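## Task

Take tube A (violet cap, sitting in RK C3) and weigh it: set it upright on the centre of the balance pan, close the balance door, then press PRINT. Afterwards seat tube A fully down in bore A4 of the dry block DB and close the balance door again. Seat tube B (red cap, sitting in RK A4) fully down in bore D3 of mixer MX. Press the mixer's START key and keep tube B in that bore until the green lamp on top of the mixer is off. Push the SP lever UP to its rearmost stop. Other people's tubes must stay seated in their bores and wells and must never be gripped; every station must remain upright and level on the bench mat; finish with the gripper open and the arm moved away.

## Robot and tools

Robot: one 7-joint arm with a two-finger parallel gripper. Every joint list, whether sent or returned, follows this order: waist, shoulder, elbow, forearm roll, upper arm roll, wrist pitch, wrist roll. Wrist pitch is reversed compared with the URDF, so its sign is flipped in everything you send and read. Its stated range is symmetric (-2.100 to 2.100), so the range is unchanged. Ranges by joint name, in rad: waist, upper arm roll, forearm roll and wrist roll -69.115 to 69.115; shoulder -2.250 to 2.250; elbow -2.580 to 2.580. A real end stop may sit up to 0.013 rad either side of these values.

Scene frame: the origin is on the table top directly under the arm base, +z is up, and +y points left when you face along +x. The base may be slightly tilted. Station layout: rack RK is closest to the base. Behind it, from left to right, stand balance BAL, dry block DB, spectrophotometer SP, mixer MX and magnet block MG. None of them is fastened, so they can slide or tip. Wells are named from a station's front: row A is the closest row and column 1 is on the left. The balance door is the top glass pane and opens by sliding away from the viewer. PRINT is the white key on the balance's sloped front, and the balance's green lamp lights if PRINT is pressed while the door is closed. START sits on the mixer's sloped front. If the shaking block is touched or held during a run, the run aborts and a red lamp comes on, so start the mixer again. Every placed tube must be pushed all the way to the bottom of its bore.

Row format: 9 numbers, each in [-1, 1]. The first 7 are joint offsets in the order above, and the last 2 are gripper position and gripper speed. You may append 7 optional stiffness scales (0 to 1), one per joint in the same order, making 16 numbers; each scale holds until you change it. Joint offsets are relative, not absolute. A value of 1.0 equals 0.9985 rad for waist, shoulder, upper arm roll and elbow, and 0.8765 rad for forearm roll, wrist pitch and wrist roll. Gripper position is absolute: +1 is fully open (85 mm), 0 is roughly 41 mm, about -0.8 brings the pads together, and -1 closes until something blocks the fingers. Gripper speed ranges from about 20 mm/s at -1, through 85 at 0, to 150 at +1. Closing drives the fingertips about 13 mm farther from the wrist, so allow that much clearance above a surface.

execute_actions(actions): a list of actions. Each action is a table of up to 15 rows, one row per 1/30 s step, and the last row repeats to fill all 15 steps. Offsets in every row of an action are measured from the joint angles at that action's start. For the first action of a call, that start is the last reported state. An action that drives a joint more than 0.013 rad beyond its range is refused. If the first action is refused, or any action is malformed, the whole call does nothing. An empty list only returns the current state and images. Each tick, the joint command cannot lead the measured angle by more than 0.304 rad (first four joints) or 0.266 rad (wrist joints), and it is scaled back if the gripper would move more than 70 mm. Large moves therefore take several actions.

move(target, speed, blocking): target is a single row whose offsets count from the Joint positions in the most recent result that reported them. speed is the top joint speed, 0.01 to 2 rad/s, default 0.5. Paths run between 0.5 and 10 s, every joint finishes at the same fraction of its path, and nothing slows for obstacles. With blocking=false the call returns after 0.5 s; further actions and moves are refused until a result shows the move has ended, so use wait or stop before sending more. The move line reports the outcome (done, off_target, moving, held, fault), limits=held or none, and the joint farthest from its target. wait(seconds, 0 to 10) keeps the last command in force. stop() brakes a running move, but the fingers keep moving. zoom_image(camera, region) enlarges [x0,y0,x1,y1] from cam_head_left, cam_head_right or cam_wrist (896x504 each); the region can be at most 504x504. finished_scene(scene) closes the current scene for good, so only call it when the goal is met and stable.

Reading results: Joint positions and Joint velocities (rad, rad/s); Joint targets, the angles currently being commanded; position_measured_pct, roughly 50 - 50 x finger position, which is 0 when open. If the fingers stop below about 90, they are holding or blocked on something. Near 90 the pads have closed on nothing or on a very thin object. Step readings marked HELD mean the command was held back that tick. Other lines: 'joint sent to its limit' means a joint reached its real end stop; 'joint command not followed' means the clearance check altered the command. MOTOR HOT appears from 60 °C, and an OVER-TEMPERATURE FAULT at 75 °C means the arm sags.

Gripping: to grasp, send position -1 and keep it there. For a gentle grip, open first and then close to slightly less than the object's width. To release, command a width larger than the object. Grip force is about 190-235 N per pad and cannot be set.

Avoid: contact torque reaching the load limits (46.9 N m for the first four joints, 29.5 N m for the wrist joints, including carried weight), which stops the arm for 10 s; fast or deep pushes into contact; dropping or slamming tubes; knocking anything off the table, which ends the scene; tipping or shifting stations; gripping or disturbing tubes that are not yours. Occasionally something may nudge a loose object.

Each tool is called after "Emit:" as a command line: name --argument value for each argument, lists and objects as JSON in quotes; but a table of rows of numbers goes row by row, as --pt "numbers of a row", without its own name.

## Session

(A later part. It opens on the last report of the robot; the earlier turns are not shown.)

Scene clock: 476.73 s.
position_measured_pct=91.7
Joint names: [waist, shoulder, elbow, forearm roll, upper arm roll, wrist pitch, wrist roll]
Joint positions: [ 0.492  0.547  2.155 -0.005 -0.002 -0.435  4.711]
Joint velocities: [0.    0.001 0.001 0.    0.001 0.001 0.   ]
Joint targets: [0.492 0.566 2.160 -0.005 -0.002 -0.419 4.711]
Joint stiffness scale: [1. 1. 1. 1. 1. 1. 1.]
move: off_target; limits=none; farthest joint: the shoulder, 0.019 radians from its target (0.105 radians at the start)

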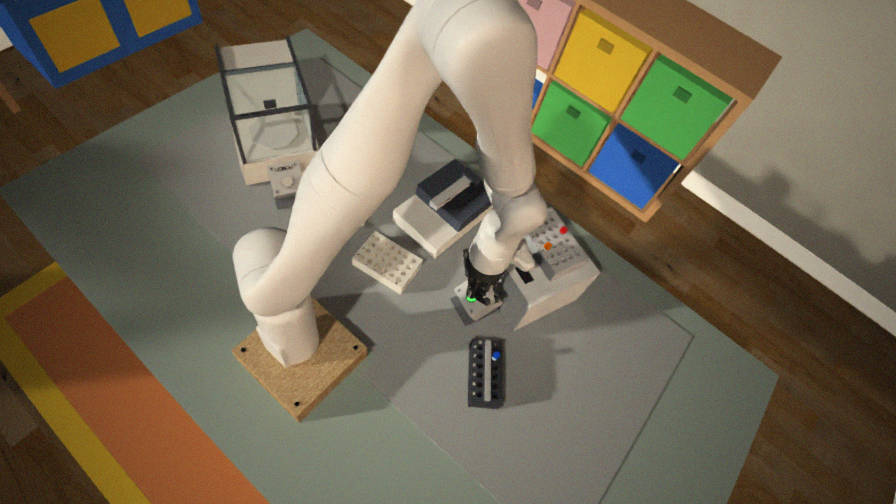

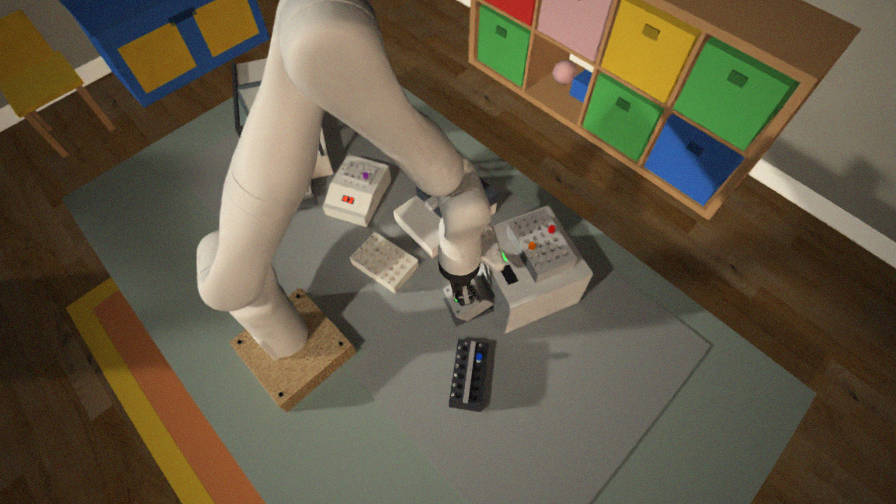

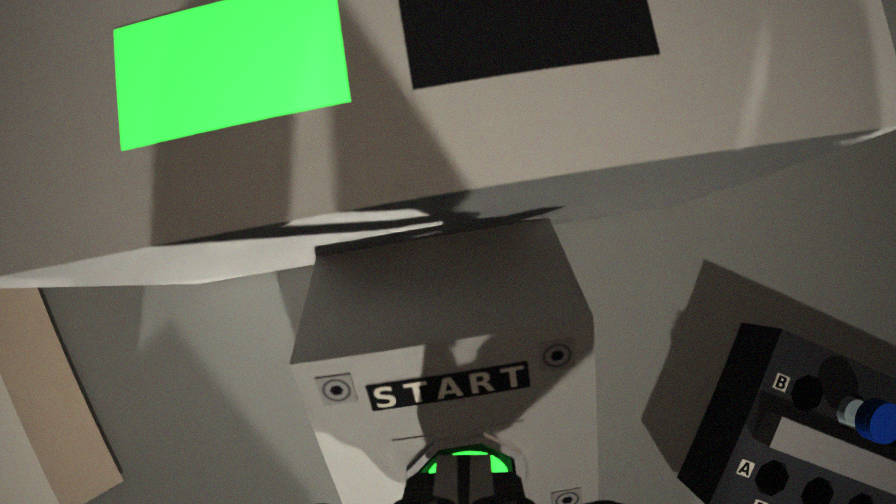

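Emit:
move --target '[0,-0.3,-0.117,0,0,-0.478,0,-1,0]' --speed 0.4

Emit:
move --target '[-0.53,0,0,0,0,0,0,0.2,0]'

Scene clock: 482.47 s.
position_measured_pct=91.7
Joint names: [waist, shoulder, elbow, forearm roll, upper arm roll, wrist pitch, wrist roll]
Joint positions: [ 0.492  0.249  2.043 -0.005 -0.002 -0.848  4.711]
Joint velocities: [ 0.    -0.001 -0.001 -0.001  0.001  0.001 -0.001]
Joint targets: [0.492 0.247 2.038 -0.005 -0.002 -0.854 4.711]
Joint stiffness scale: [1. 1. 1. 1. 1. 1. 1.]
move: done; limits=none; farthest joint: the wrist pitch, 0.006 radians from its target (0.420 radians at the start)

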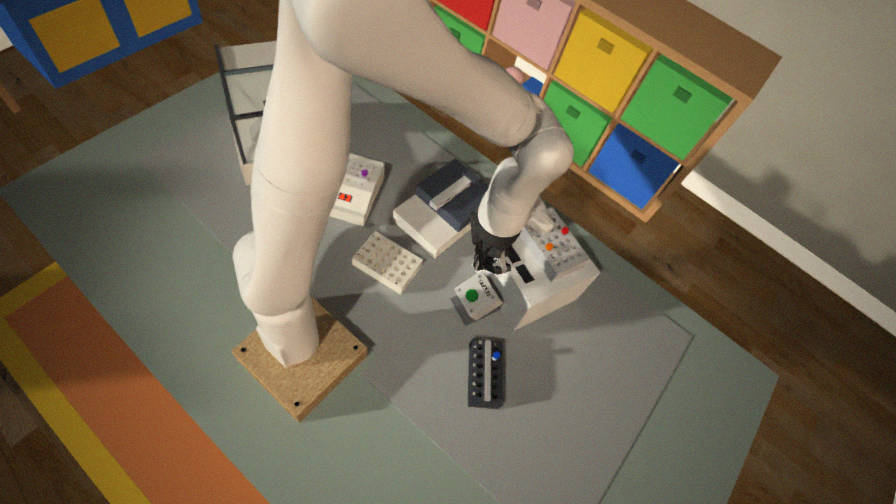

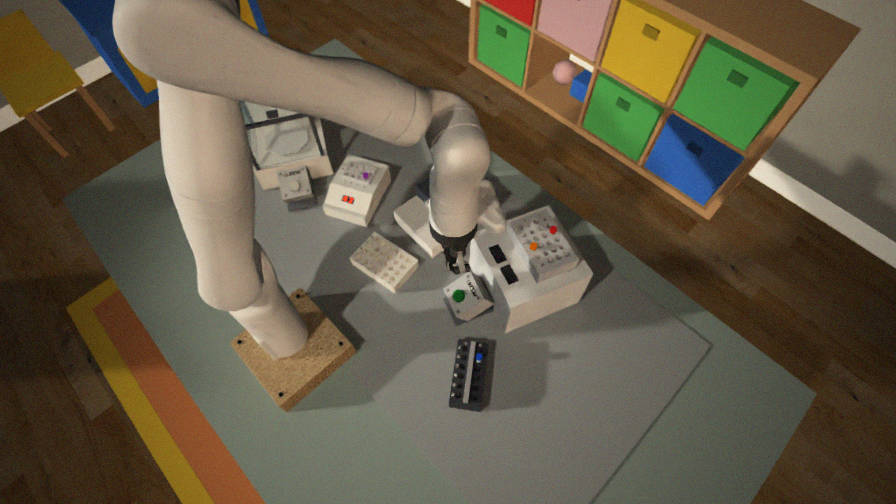

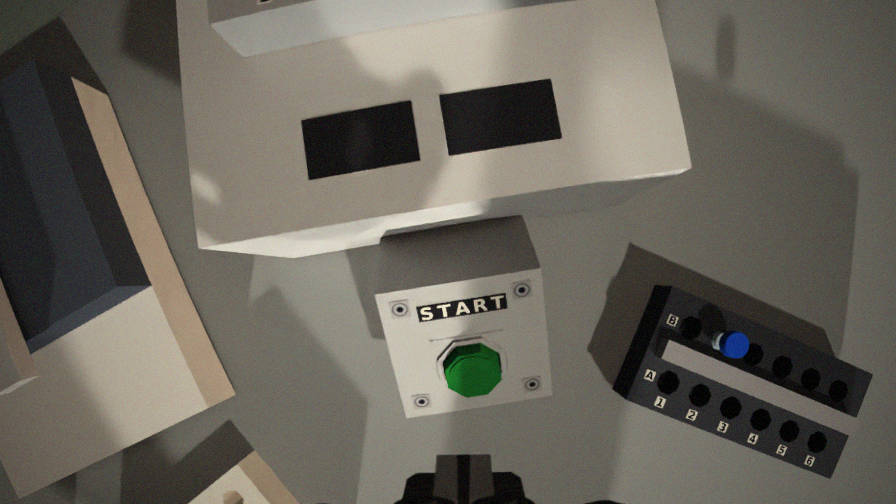

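Scene clock: 484.20 s.
position_measured_pct=40.1
Joint names: [waist, shoulder, elbow, forearm roll, upper arm roll, wrist pitch, wrist roll]
Joint positions: [-0.034  0.249  2.043 -0.005 -0.002 -0.848  4.711]
Joint velocities: [-0.002  0.001  0.    -0.    -0.     0.    -0.   ]
Joint targets: [-0.037 0.249 2.043 -0.005 -0.002 -0.848 4.711]
Joint stiffness scale: [1. 1. 1. 1. 1. 1. 1.]
move: done; limits=none; farthest joint: the waist, 0.003 radians from its target (0.529 radians at the start)

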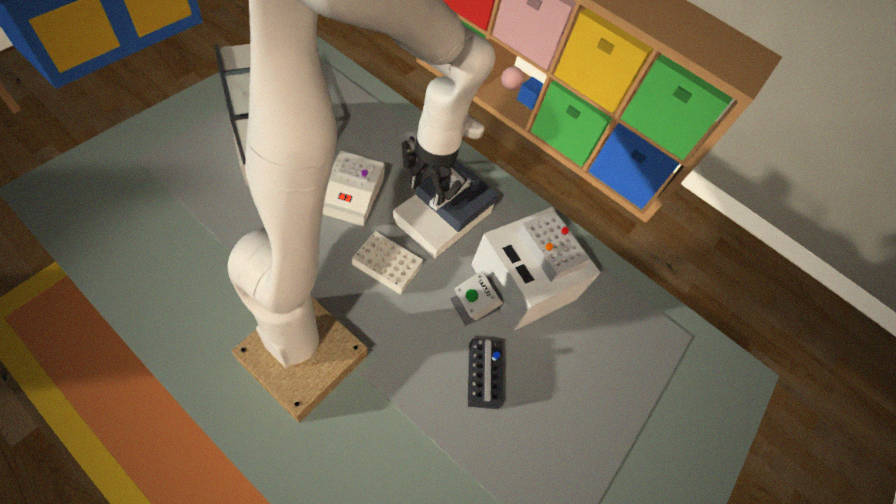

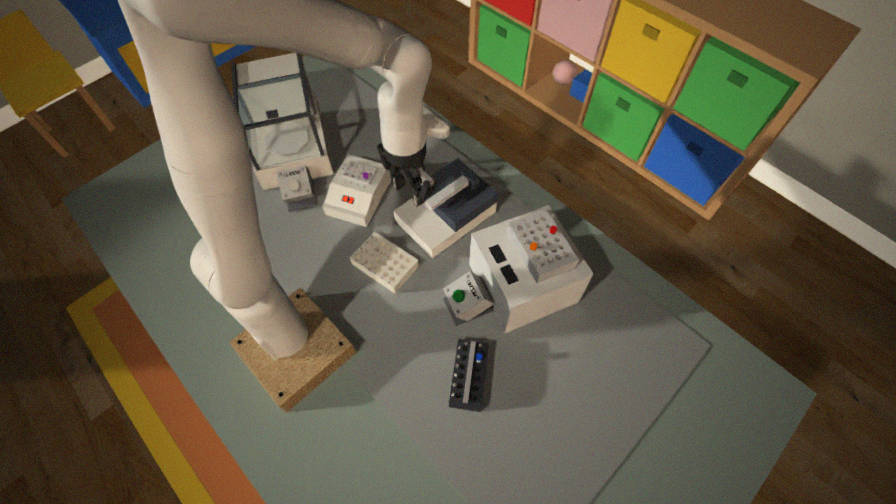

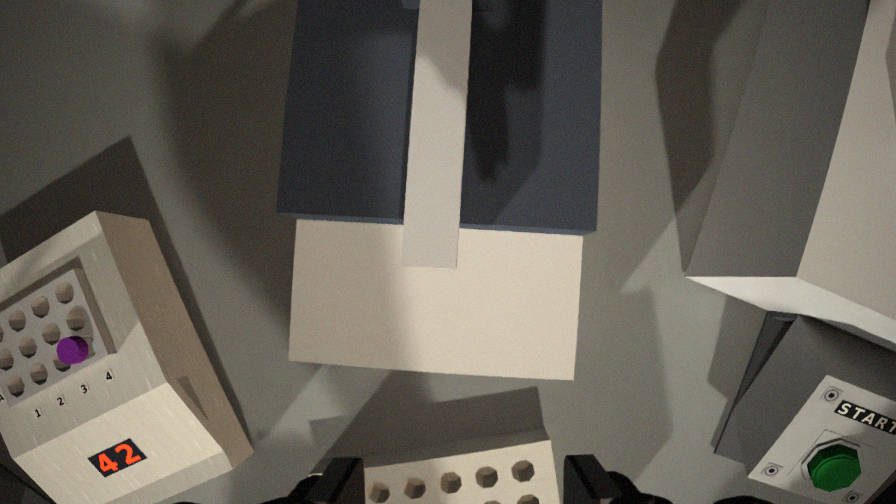

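Emit:
move --target '[-0.045,0.208,-0.072,0,0,0.162,0,0.1,0]' --speed 0.3

Scene clock: 491.77 s.
position_measured_pct=45.2
Joint names: [waist, shoulder, elbow, forearm roll, upper arm roll, wrist pitch, wrist roll]
Joint positions: [-0.077  0.455  1.976 -0.005 -0.002 -0.712  4.711]
Joint velocities: [-0.002  0.003  0.    -0.    -0.001 -0.001 -0.001]
Joint targets: [-0.079 0.457 1.971 -0.005 -0.002 -0.706 4.711]
Joint stiffness scale: [1. 1. 1. 1. 1. 1. 1.]
move: done; limits=none; farthest joint: the wrist pitch, 0.006 radians from its target (0.142 radians at the start)

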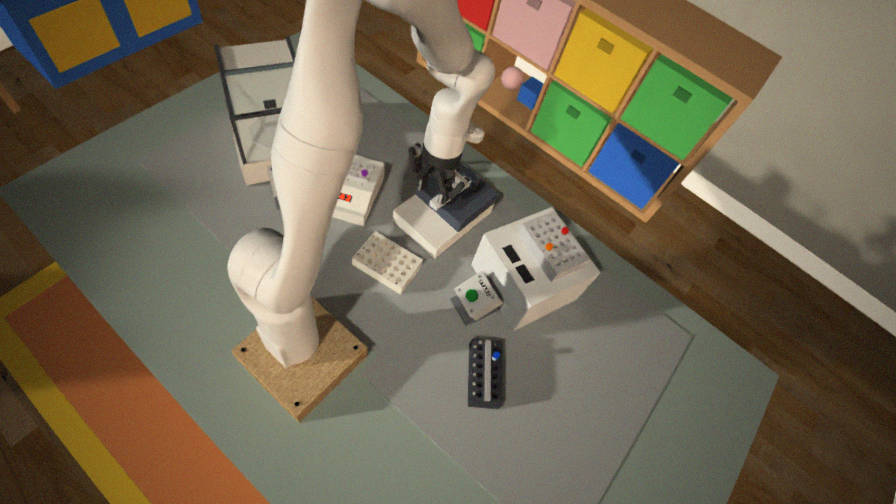

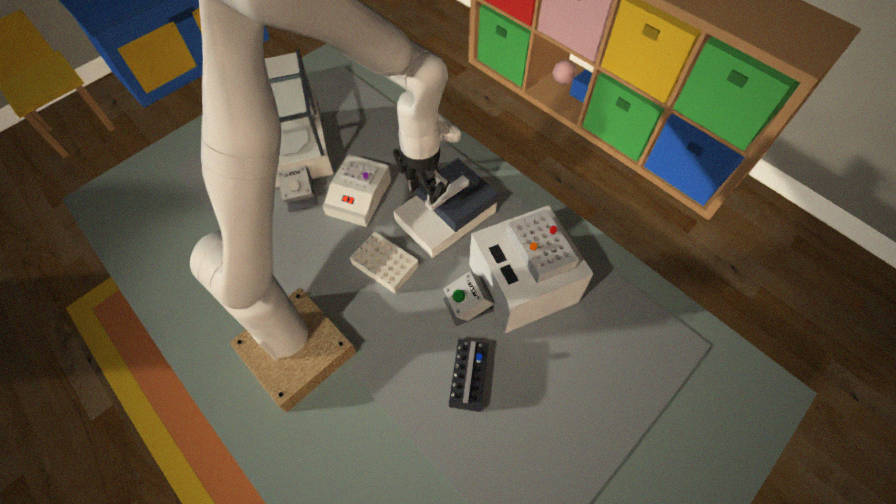

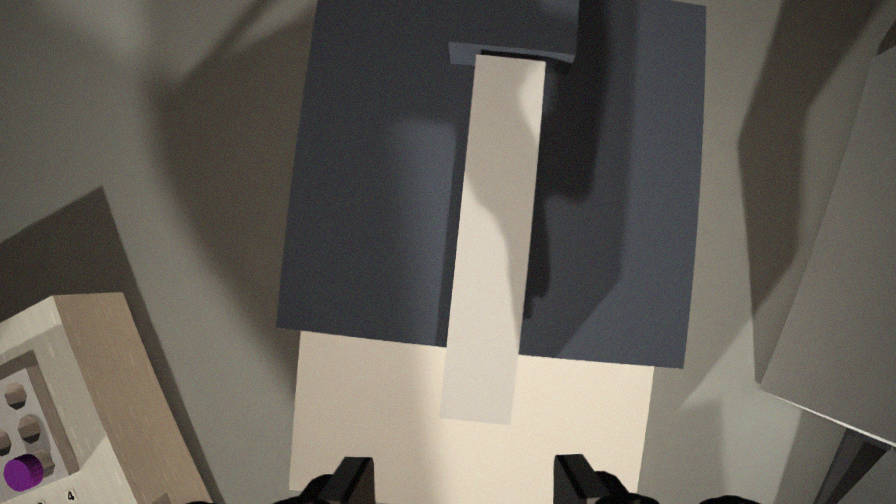

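Emit:
move --target '[0.013,0.138,-0.015,0,0,0.15,-0.118,0.1,0]' --speed 0.1

Emit:
move --target '[0,0,0,0,0,0,0,-0.42,0]'

Scene clock: 501.07 s.
position_measured_pct=45.2
Joint names: [waist, shoulder, elbow, forearm roll, upper arm roll, wrist pitch, wrist roll]
Joint positions: [-0.066  0.59   1.966 -0.005 -0.002 -0.586  4.616]
Joint velocities: [ 0.002  0.001  0.     0.001 -0.    -0.001 -0.001]
Joint targets: [-0.064 0.592 1.961 -0.005 -0.002 -0.580 4.607]
Joint stiffness scale: [1. 1. 1. 1. 1. 1. 1.]
move: done; limits=none; farthest joint: the wrist roll, 0.009 radians from its target (0.103 radians at the start)

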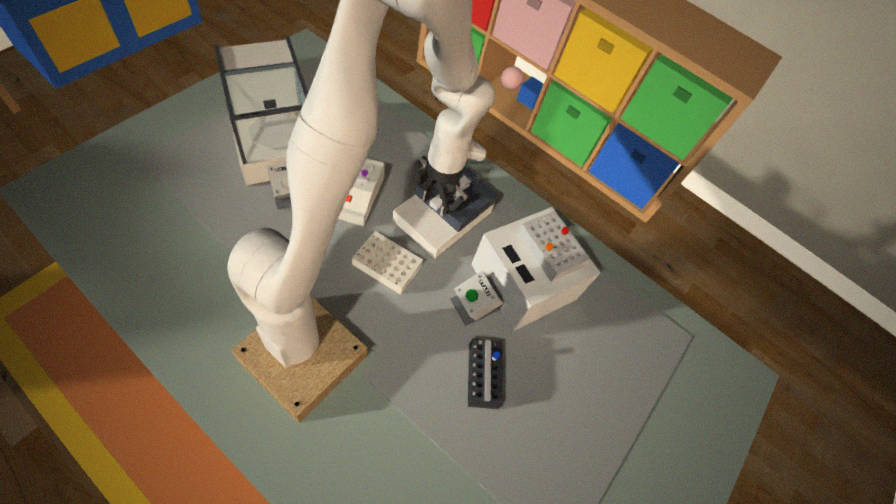

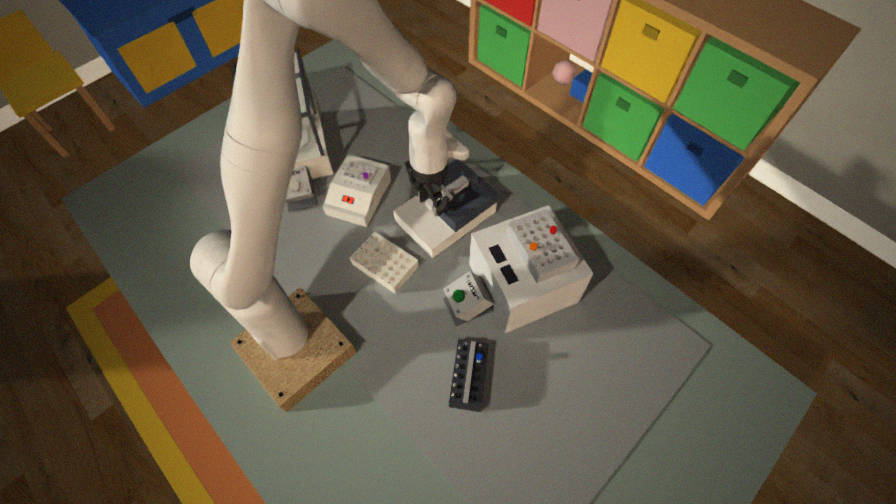

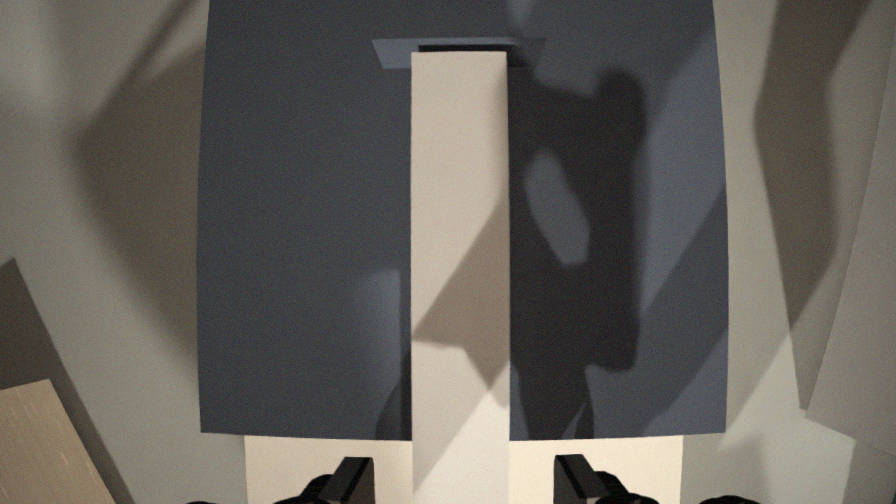

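Scene clock: 501.63 s.
position_measured_pct=69.0
Joint names: [waist, shoulder, elbow, forearm roll, upper arm roll, wrist pitch, wrist roll]
Joint positions: [-0.066  0.59   1.966 -0.005 -0.002 -0.586  4.616]
Joint velocities: [ 0.    -0.    -0.    -0.     0.    -0.     0.001]
Joint targets: [-0.066 0.590 1.966 -0.005 -0.002 -0.586 4.616]
Joint stiffness scale: [1. 1. 1. 1. 1. 1. 1.]
move: done; limits=none; farthest joint: the waist, 0.000 radians from its target (0.000 radians at the start)

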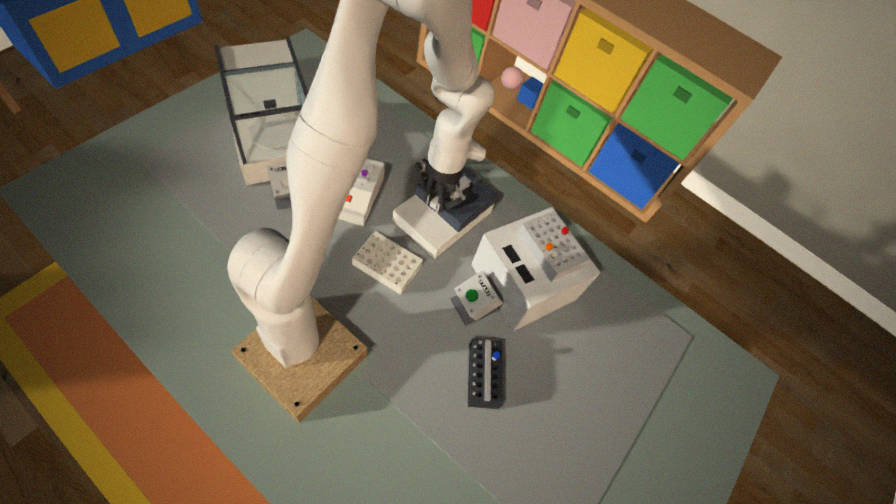

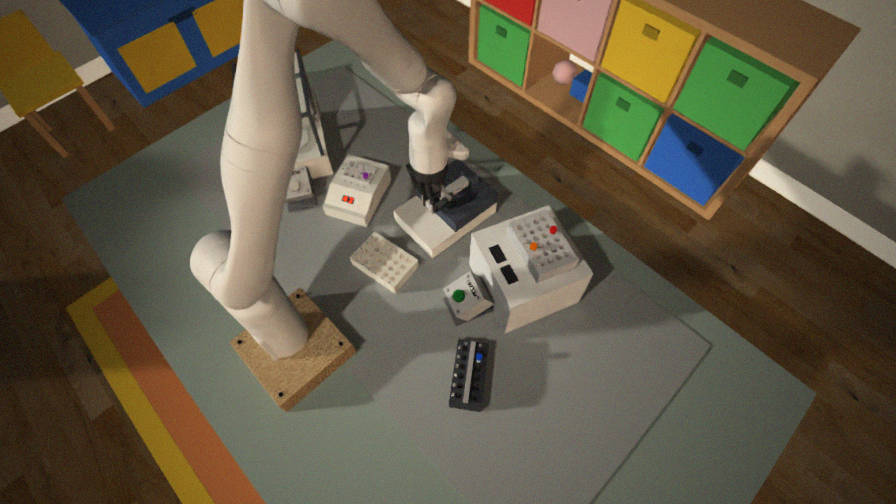

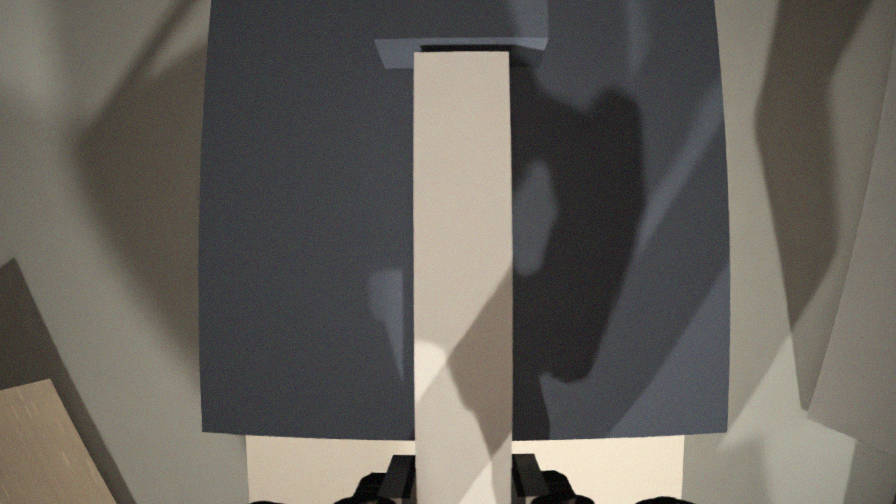

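Emit:
move --target '[0.004,-0.078,-0.083,0,0,-0.18,0,-0.42,0]' --speed 0.06

Scene clock: 511.60 s.
position_measured_pct=69.0
Joint names: [waist, shoulder, elbow, forearm roll, upper arm roll, wrist pitch, wrist roll]
Joint positions: [-0.063  0.518  1.89  -0.005 -0.002 -0.739  4.616]
Joint velocities: [-0.    -0.002 -0.    -0.001 -0.    -0.001  0.   ]
Joint targets: [-0.062 0.512 1.883 -0.005 -0.002 -0.743 4.616]
Joint stiffness scale: [1. 1. 1. 1. 1. 1. 1.]
move: done; limits=none; farthest joint: the shoulder, 0.006 radians from its target (0.078 radians at the start)

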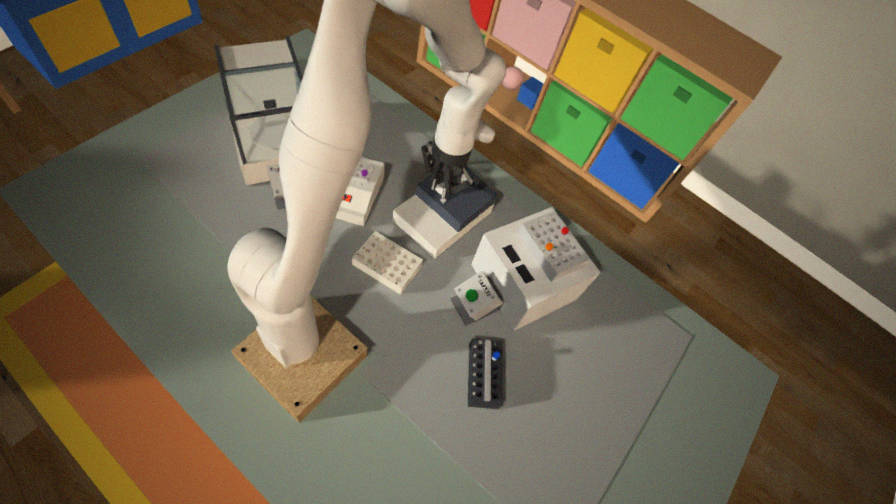

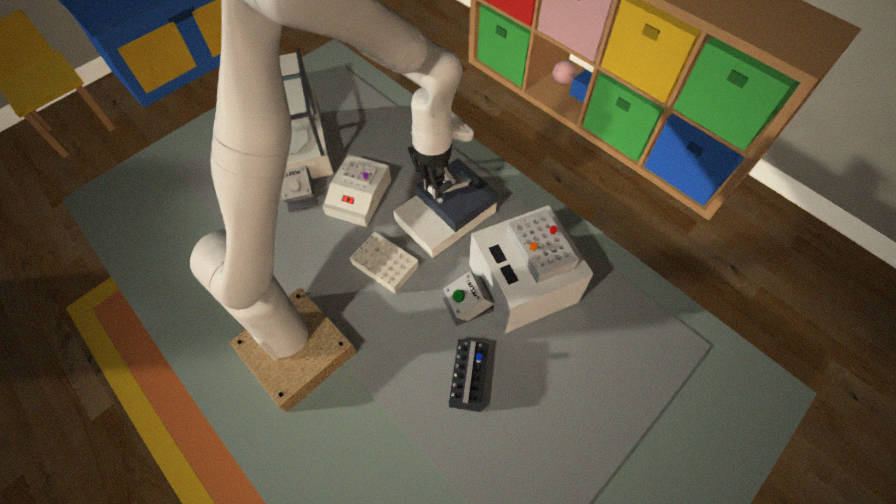

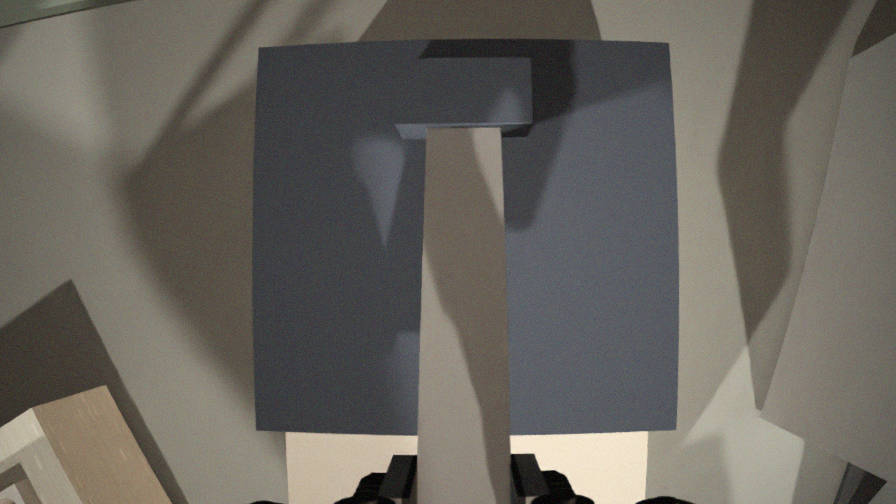

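Emit:
move --target '[0.008,-0.021,-0.158,0,0,-0.192,0,-0.42,0]' --speed 0.07

Scene clock: 518.67 s.
position_measured_pct=69.0
Joint names: [waist, shoulder, elbow, forearm roll, upper arm roll, wrist pitch, wrist roll]
Joint positions: [-0.055  0.499  1.735 -0.005 -0.002 -0.899  4.616]
Joint velocities: [ 0.001 -0.001 -0.     0.     0.    -0.    -0.   ]
Joint targets: [-0.055 0.497 1.732 -0.005 -0.002 -0.907 4.616]
Joint stiffness scale: [1. 1. 1. 1. 1. 1. 1.]
move: done; limits=none; farthest joint: the wrist pitch, 0.008 radians from its target (0.168 radians at the start)

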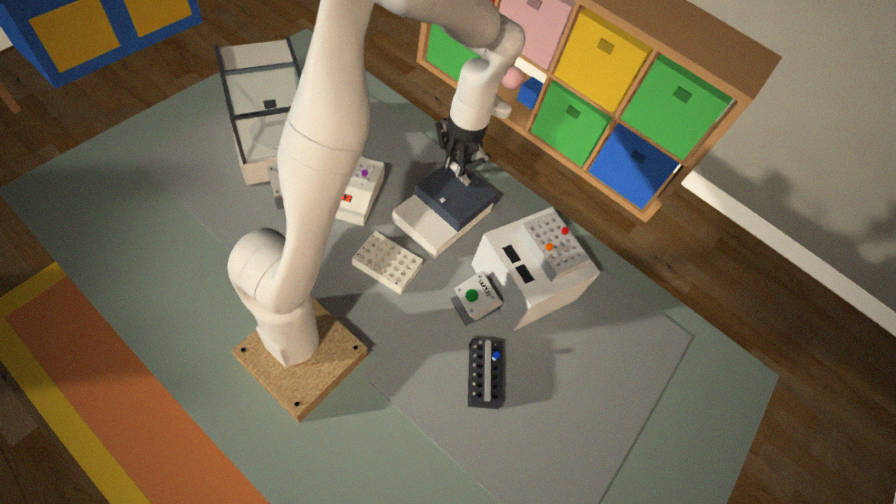

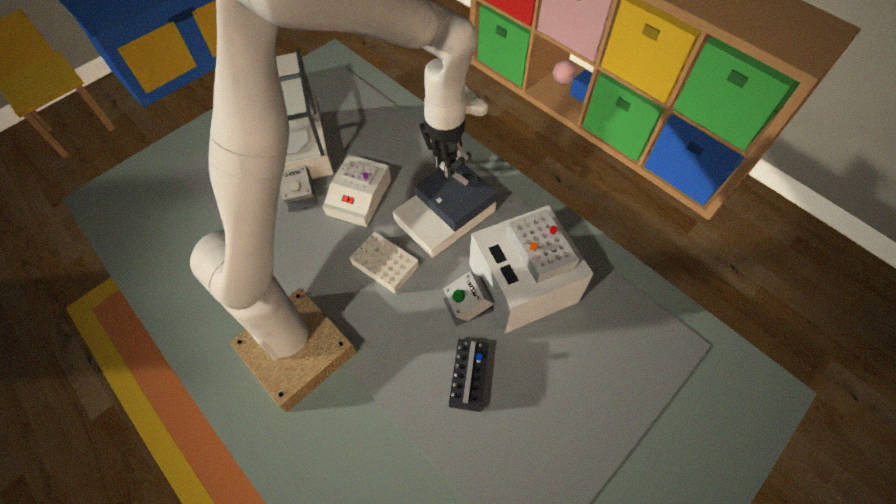

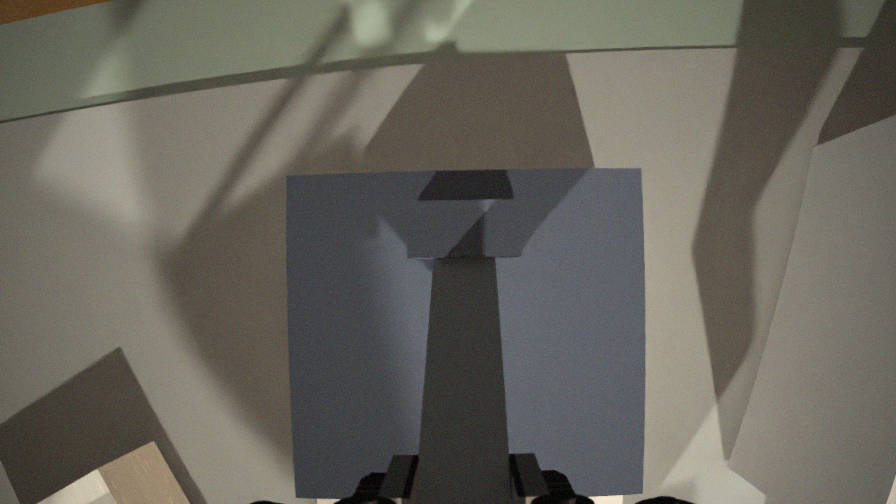

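Emit:
move --target '[0.006,0.058,-0.187,0,0,-0.158,0,-0.42,0]' --speed 0.07

Scene clock: 524.03 s.
position_measured_pct=69.0
Joint names: [waist, shoulder, elbow, forearm roll, upper arm roll, wrist pitch, wrist roll]
Joint positions: [-0.051  0.556  1.556 -0.005 -0.002 -1.038  4.616]
Joint velocities: [ 0.     0.001 -0.001  0.    -0.    -0.001  0.   ]
Joint targets: [-0.049 0.557 1.548 -0.005 -0.002 -1.038 4.616]
Joint stiffness scale: [1. 1. 1. 1. 1. 1. 1.]
move: done; limits=none; farthest joint: the elbow, 0.007 radians from its target (0.186 radians at the start)

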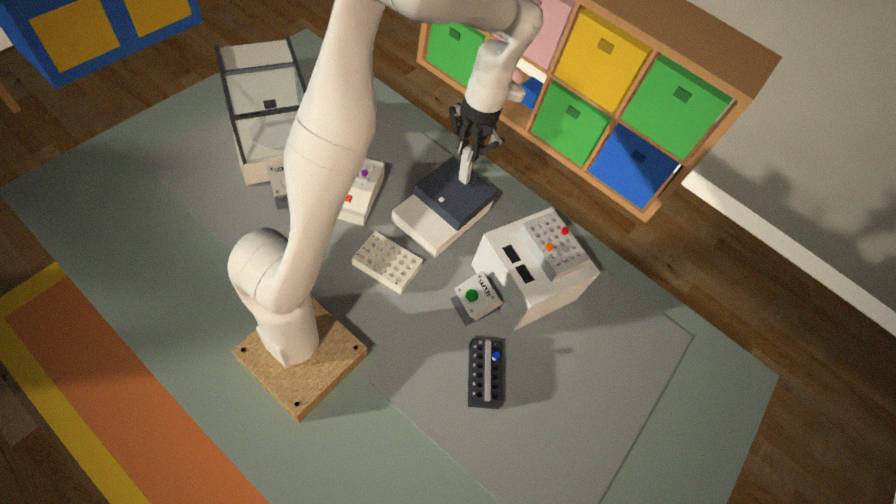

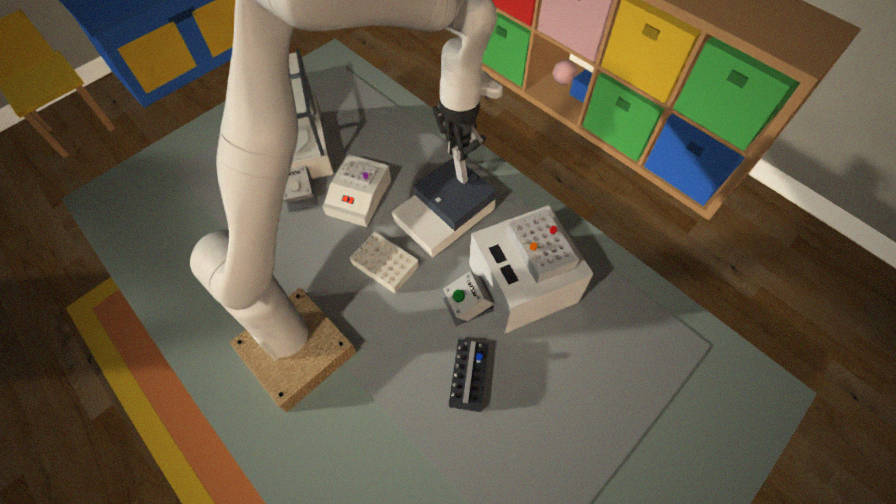

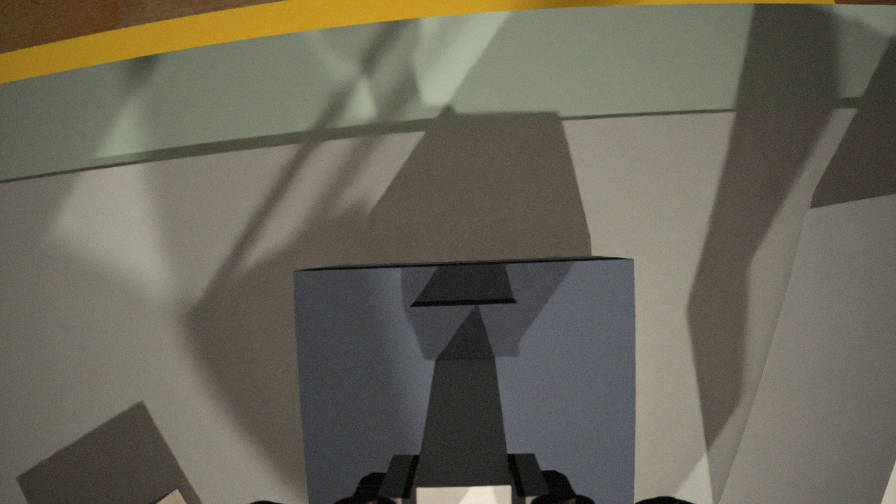

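Emit:
move --target '[0.008,0.08,-0.166,0,0,-0.09,0,-0.42,0]' --speed 0.06

Scene clock: 532.07 s.
position_measured_pct=69.0
Joint names: [waist, shoulder, elbow, forearm roll, upper arm roll, wrist pitch, wrist roll]
Joint positions: [-0.046  0.635  1.398 -0.005 -0.002 -1.119  4.616]
Joint velocities: [ 0.001  0.004 -0.002 -0.    -0.     0.    -0.   ]
Joint targets: [-0.043 0.636 1.390 -0.005 -0.002 -1.117 4.616]
Joint stiffness scale: [1. 1. 1. 1. 1. 1. 1.]
move: done; limits=none; farthest joint: the elbow, 0.008 radians from its target (0.165 radians at the start)

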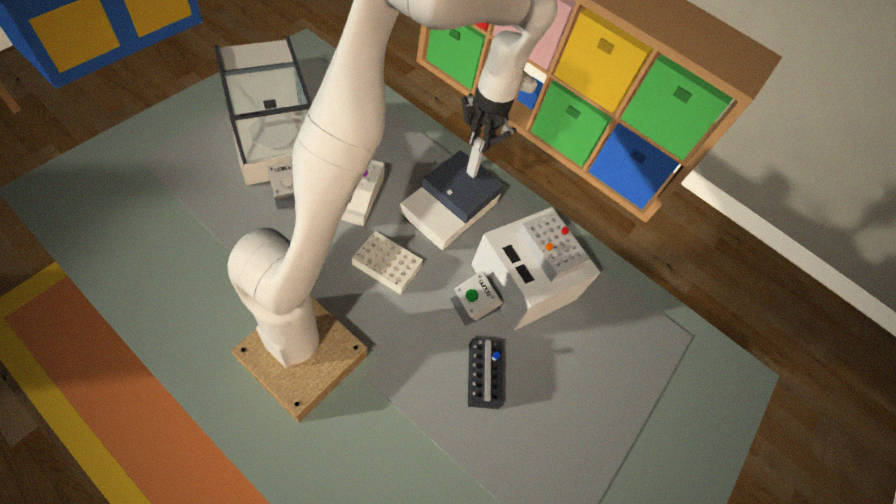

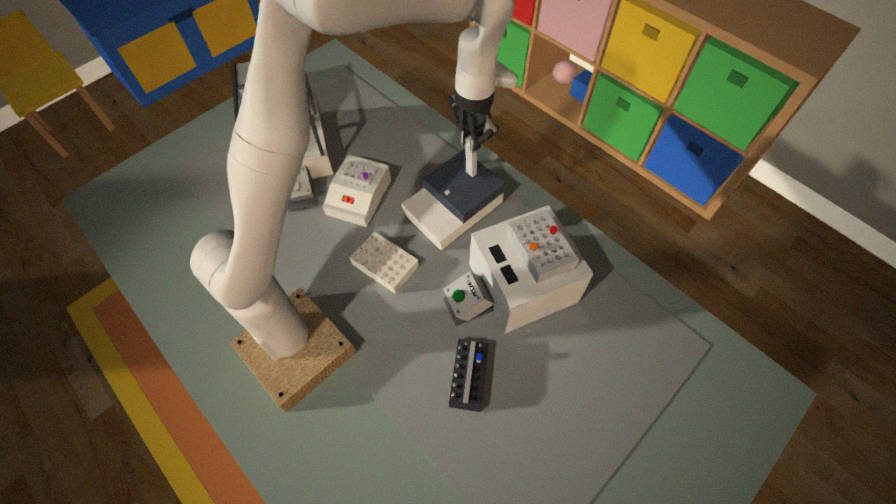

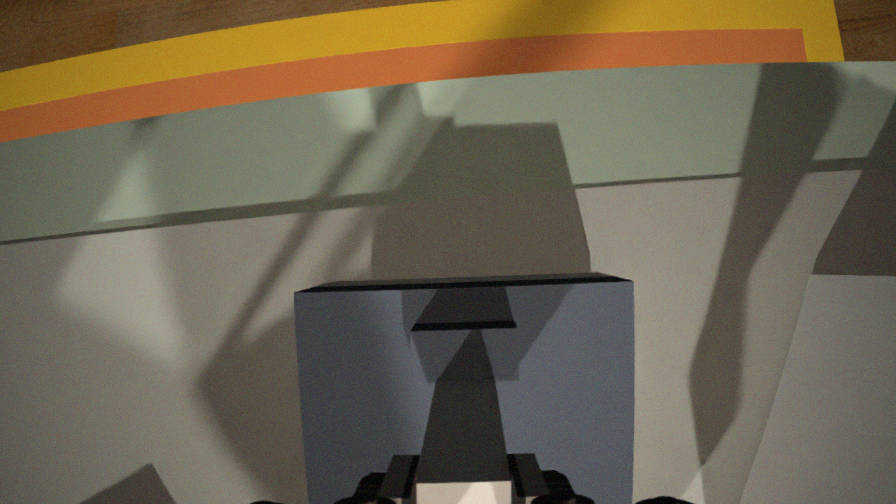

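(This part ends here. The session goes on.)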